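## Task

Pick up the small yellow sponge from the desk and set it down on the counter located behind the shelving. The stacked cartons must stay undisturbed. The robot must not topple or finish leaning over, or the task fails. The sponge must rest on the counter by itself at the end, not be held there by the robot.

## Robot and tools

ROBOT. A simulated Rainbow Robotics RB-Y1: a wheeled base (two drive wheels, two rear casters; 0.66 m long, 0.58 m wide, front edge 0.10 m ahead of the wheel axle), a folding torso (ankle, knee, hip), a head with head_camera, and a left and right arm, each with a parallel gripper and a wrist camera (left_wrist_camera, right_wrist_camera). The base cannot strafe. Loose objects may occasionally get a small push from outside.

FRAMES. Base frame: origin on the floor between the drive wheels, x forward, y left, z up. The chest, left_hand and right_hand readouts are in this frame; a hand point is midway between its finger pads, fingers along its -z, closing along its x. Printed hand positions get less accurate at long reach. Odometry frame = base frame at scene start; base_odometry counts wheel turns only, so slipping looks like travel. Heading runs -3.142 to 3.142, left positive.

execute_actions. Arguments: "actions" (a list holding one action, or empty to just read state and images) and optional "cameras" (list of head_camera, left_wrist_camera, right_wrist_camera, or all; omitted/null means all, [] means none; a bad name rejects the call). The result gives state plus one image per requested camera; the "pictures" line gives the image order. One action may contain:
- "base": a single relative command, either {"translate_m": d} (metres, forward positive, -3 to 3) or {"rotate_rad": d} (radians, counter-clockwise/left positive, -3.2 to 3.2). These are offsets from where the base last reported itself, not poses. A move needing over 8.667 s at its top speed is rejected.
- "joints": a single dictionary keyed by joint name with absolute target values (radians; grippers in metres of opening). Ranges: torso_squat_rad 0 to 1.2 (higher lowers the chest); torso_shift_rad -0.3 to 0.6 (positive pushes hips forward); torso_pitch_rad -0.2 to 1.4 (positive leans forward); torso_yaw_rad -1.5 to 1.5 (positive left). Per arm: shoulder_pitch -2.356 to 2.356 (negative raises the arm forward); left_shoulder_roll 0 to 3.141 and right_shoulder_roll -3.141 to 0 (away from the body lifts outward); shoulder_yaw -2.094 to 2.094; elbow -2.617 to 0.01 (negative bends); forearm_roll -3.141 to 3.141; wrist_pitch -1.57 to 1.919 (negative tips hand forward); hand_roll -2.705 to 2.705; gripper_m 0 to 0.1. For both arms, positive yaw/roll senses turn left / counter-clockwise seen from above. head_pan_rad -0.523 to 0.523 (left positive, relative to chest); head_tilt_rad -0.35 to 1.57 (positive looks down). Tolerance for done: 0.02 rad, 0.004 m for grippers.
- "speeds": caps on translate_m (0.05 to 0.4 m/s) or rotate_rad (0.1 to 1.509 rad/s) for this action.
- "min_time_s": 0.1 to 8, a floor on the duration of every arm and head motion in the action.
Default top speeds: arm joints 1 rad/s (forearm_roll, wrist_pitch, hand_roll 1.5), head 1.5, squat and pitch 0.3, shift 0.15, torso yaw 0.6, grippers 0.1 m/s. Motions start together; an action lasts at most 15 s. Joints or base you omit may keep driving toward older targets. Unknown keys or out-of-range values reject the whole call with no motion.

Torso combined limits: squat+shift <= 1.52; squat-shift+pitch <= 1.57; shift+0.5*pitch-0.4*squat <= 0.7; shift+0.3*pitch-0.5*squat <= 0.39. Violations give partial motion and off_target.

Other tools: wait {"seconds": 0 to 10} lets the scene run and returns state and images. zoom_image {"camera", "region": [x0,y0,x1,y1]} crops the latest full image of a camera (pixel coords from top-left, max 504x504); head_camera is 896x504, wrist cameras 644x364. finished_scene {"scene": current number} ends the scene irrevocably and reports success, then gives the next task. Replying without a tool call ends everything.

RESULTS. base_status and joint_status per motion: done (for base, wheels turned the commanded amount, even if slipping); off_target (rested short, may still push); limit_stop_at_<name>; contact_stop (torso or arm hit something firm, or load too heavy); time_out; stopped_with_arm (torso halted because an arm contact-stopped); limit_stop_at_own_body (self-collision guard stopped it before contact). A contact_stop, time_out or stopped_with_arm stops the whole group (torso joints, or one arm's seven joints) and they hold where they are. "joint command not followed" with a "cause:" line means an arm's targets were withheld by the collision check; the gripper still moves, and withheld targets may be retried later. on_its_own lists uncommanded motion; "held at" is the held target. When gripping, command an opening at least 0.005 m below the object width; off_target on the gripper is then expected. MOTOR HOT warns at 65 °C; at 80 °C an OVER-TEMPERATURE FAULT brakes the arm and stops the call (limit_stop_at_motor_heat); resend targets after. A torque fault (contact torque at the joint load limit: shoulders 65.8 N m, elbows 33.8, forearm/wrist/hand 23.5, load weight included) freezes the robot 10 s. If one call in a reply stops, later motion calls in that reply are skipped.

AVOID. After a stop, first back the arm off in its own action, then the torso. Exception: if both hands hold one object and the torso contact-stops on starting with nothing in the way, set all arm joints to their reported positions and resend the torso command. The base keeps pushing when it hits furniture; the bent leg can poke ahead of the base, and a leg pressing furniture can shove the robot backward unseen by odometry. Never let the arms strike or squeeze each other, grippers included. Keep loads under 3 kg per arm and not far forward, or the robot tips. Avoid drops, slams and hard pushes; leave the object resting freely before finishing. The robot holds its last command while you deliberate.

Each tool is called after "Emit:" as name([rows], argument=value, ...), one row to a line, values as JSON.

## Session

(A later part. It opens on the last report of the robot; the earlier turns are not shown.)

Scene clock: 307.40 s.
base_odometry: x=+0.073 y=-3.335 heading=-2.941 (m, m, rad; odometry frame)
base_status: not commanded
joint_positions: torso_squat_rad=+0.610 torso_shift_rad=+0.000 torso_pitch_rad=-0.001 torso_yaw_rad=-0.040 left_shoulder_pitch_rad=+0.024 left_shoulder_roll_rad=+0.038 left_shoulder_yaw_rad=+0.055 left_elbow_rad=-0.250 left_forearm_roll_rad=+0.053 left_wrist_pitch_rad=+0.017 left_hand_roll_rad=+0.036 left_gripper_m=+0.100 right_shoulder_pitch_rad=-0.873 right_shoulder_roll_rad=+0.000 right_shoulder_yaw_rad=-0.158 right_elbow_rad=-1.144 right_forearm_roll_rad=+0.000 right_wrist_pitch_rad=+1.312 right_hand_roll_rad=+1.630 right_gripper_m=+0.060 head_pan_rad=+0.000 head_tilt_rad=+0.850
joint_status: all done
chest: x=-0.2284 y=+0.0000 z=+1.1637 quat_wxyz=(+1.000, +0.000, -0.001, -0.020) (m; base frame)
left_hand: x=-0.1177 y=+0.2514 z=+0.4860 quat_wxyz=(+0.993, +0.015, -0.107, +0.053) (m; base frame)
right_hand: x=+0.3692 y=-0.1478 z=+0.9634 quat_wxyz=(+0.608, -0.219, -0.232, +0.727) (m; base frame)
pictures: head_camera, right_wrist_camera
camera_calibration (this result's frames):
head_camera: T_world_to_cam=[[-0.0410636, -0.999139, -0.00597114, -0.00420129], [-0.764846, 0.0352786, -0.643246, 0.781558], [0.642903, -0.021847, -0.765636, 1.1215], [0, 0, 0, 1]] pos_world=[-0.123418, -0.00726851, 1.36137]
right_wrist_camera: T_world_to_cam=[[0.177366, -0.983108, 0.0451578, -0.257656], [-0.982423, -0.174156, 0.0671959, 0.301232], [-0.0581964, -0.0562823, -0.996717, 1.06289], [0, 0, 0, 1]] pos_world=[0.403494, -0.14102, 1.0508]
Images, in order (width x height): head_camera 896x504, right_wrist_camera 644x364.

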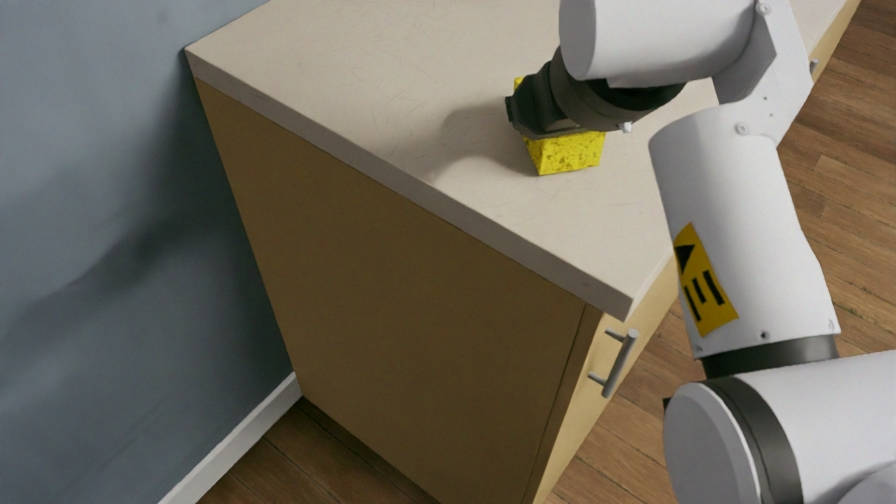

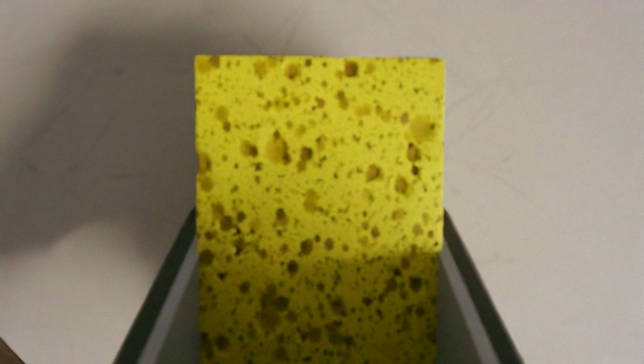

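Emit:
execute_actions([
  {"joints":{"torso_squat_rad":0.635}},
], cameras=["head_camera"])

Emit:
zoom_image(camera="head_camera", region=[470, 60, 670, 210])

Scene clock: 316.00 s.
base_odometry: x=+0.073 y=-3.335 heading=-2.941 (m, m, rad; odometry frame)
base_status: not commanded
joint_positions: torso_squat_rad=+0.635 torso_shift_rad=+0.000 torso_pitch_rad=-0.002 torso_yaw_rad=-0.040 left_shoulder_pitch_rad=+0.024 left_shoulder_roll_rad=+0.038 left_shoulder_yaw_rad=+0.055 left_elbow_rad=-0.250 left_forearm_roll_rad=+0.053 left_wrist_pitch_rad=+0.017 left_hand_roll_rad=+0.036 left_gripper_m=+0.100 right_shoulder_pitch_rad=-0.874 right_shoulder_roll_rad=+0.000 right_shoulder_yaw_rad=-0.158 right_elbow_rad=-1.145 right_forearm_roll_rad=+0.000 right_wrist_pitch_rad=+1.312 right_hand_roll_rad=+1.630 right_gripper_m=+0.060 head_pan_rad=+0.000 head_tilt_rad=+0.850
joint_status: all done
chest: x=-0.2286 y=+0.0000 z=+1.1535 quat_wxyz=(+1.000, +0.000, -0.001, -0.020) (m; base frame)
left_hand: x=-0.1176 y=+0.2514 z=+0.4758 quat_wxyz=(+0.993, +0.015, -0.107, +0.053) (m; base frame)
right_hand: x=+0.3695 y=-0.1477 z=+0.9545 quat_wxyz=(+0.607, -0.220, -0.233, +0.727) (m; base frame)
pictures: head_camera
camera_calibration (this result's frames):
head_camera: T_world_to_cam=[[-0.0411056, -0.999137, -0.00599169, -0.00425758], [-0.764522, 0.0353131, -0.643629, 0.775291], [0.643285, -0.021876, -0.765314, 1.11357], [0, 0, 0, 1]] pos_world=[-0.12379, -0.00727136, 1.3512]
Images, in order (width x height): head_camera 896x504.

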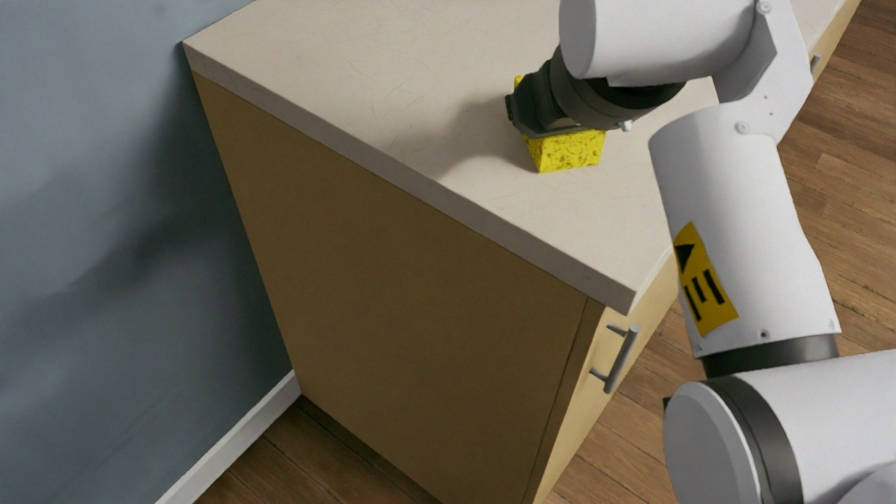

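Region (470, 60, 670, 210) of head_camera's 896x504 image, scaled by 2.520, with more detail than that image has; it fills the top 378 rows of this view, and the rest is white.

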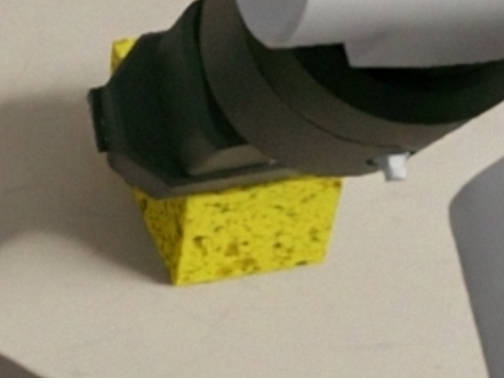

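Touching. Release and lift.

Emit:
execute_actions([
  {"joints":{"right_gripper_m":0.1}},
], cameras=[])

Emit:
execute_actions([
  {"joints":{"torso_squat_rad":0.5}},
], cameras=["head_camera","right_wrist_camera"])

Scene clock: 322.30 s.
base_odometry: x=+0.073 y=-3.335 heading=-2.941 (m, m, rad; odometry frame)
base_status: not commanded
joint_positions: torso_squat_rad=+0.635 torso_shift_rad=+0.000 torso_pitch_rad=-0.001 torso_yaw_rad=-0.040 left_shoulder_pitch_rad=+0.024 left_shoulder_roll_rad=+0.038 left_shoulder_yaw_rad=+0.055 left_elbow_rad=-0.250 left_forearm_roll_rad=+0.053 left_wrist_pitch_rad=+0.017 left_hand_roll_rad=+0.036 left_gripper_m=+0.100 right_shoulder_pitch_rad=-0.873 right_shoulder_roll_rad=+0.000 right_shoulder_yaw_rad=-0.158 right_elbow_rad=-1.144 right_forearm_roll_rad=+0.000 right_wrist_pitch_rad=+1.312 right_hand_roll_rad=+1.630 right_gripper_m=+0.100 head_pan_rad=+0.000 head_tilt_rad=+0.850
joint_status: all done
chest: x=-0.2284 y=+0.0000 z=+1.1535 quat_wxyz=(+1.000, +0.000, -0.001, -0.020) (m; base frame)
left_hand: x=-0.1177 y=+0.2514 z=+0.4758 quat_wxyz=(+0.993, +0.015, -0.107, +0.053) (m; base frame)
right_hand: x=+0.3694 y=-0.1478 z=+0.9536 quat_wxyz=(+0.608, -0.220, -0.232, +0.727) (m; base frame)
pictures: none
No camera images: the call's "cameras" was empty. Leave "cameras" out to get every camera's image.

Scene clock: 323.53 s.
base_odometry: x=+0.073 y=-3.335 heading=-2.941 (m, m, rad; odometry frame)
base_status: not commanded
joint_positions: torso_squat_rad=+0.500 torso_shift_rad=+0.000 torso_pitch_rad=-0.001 torso_yaw_rad=-0.040 left_shoulder_pitch_rad=+0.024 left_shoulder_roll_rad=+0.038 left_shoulder_yaw_rad=+0.055 left_elbow_rad=-0.250 left_forearm_roll_rad=+0.053 left_wrist_pitch_rad=+0.017 left_hand_roll_rad=+0.036 left_gripper_m=+0.100 right_shoulder_pitch_rad=-0.873 right_shoulder_roll_rad=+0.000 right_shoulder_yaw_rad=-0.158 right_elbow_rad=-1.144 right_forearm_roll_rad=+0.000 right_wrist_pitch_rad=+1.312 right_hand_roll_rad=+1.630 right_gripper_m=+0.100 head_pan_rad=+0.000 head_tilt_rad=+0.850
joint_status: all done
chest: x=-0.2282 y=+0.0000 z=+1.2042 quat_wxyz=(+1.000, +0.000, -0.001, -0.020) (m; base frame)
left_hand: x=-0.1178 y=+0.2514 z=+0.5265 quat_wxyz=(+0.993, +0.015, -0.107, +0.053) (m; base frame)
right_hand: x=+0.3694 y=-0.1479 z=+1.0039 quat_wxyz=(+0.608, -0.219, -0.232, +0.727) (m; base frame)
pictures: head_camera, right_wrist_camera
camera_calibration (this result's frames):
head_camera: T_world_to_cam=[[-0.0411141, -0.999137, -0.00595697, -0.00398796], [-0.765059, 0.0353154, -0.642991, 0.807407], [0.642646, -0.0218785, -0.765851, 1.15263], [0, 0, 0, 1]] pos_world=[-0.123183, -0.00728062, 1.40187]
right_wrist_camera: T_world_to_cam=[[0.177275, -0.98312, 0.0452574, -0.259673], [-0.982443, -0.174062, 0.067148, 0.298744], [-0.058137, -0.0563665, -0.996716, 1.10325], [0, 0, 0, 1]] pos_world=[0.403672, -0.141104, 1.09132]
Images, in order (width x height): head_camera 896x504, right_wrist_camera 644x364.

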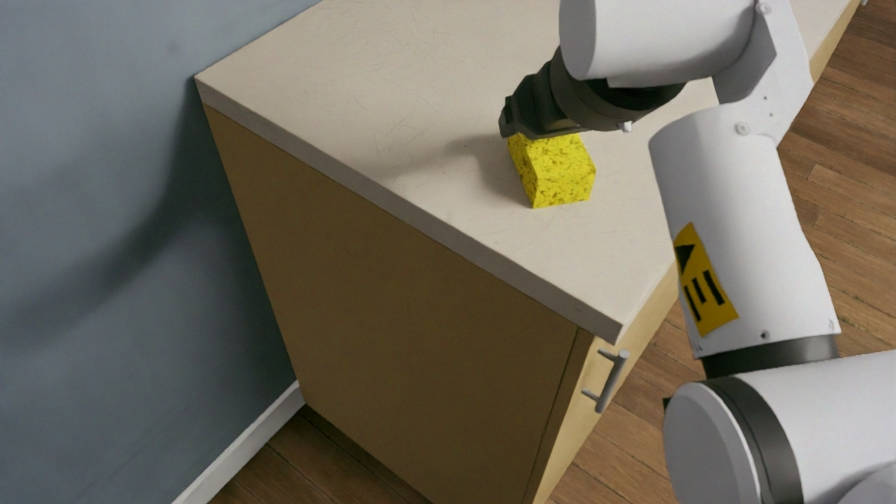

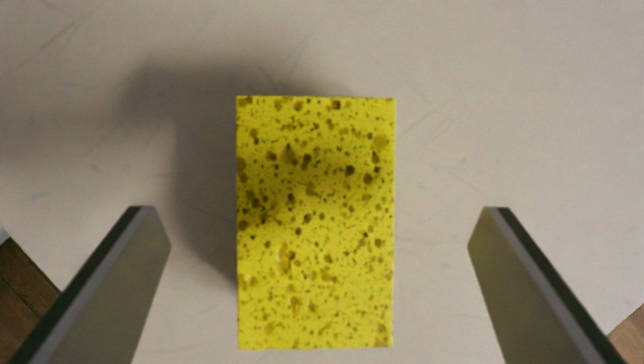

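Emit:
finished_scene(scene=2)

The scene is finished: the task was done.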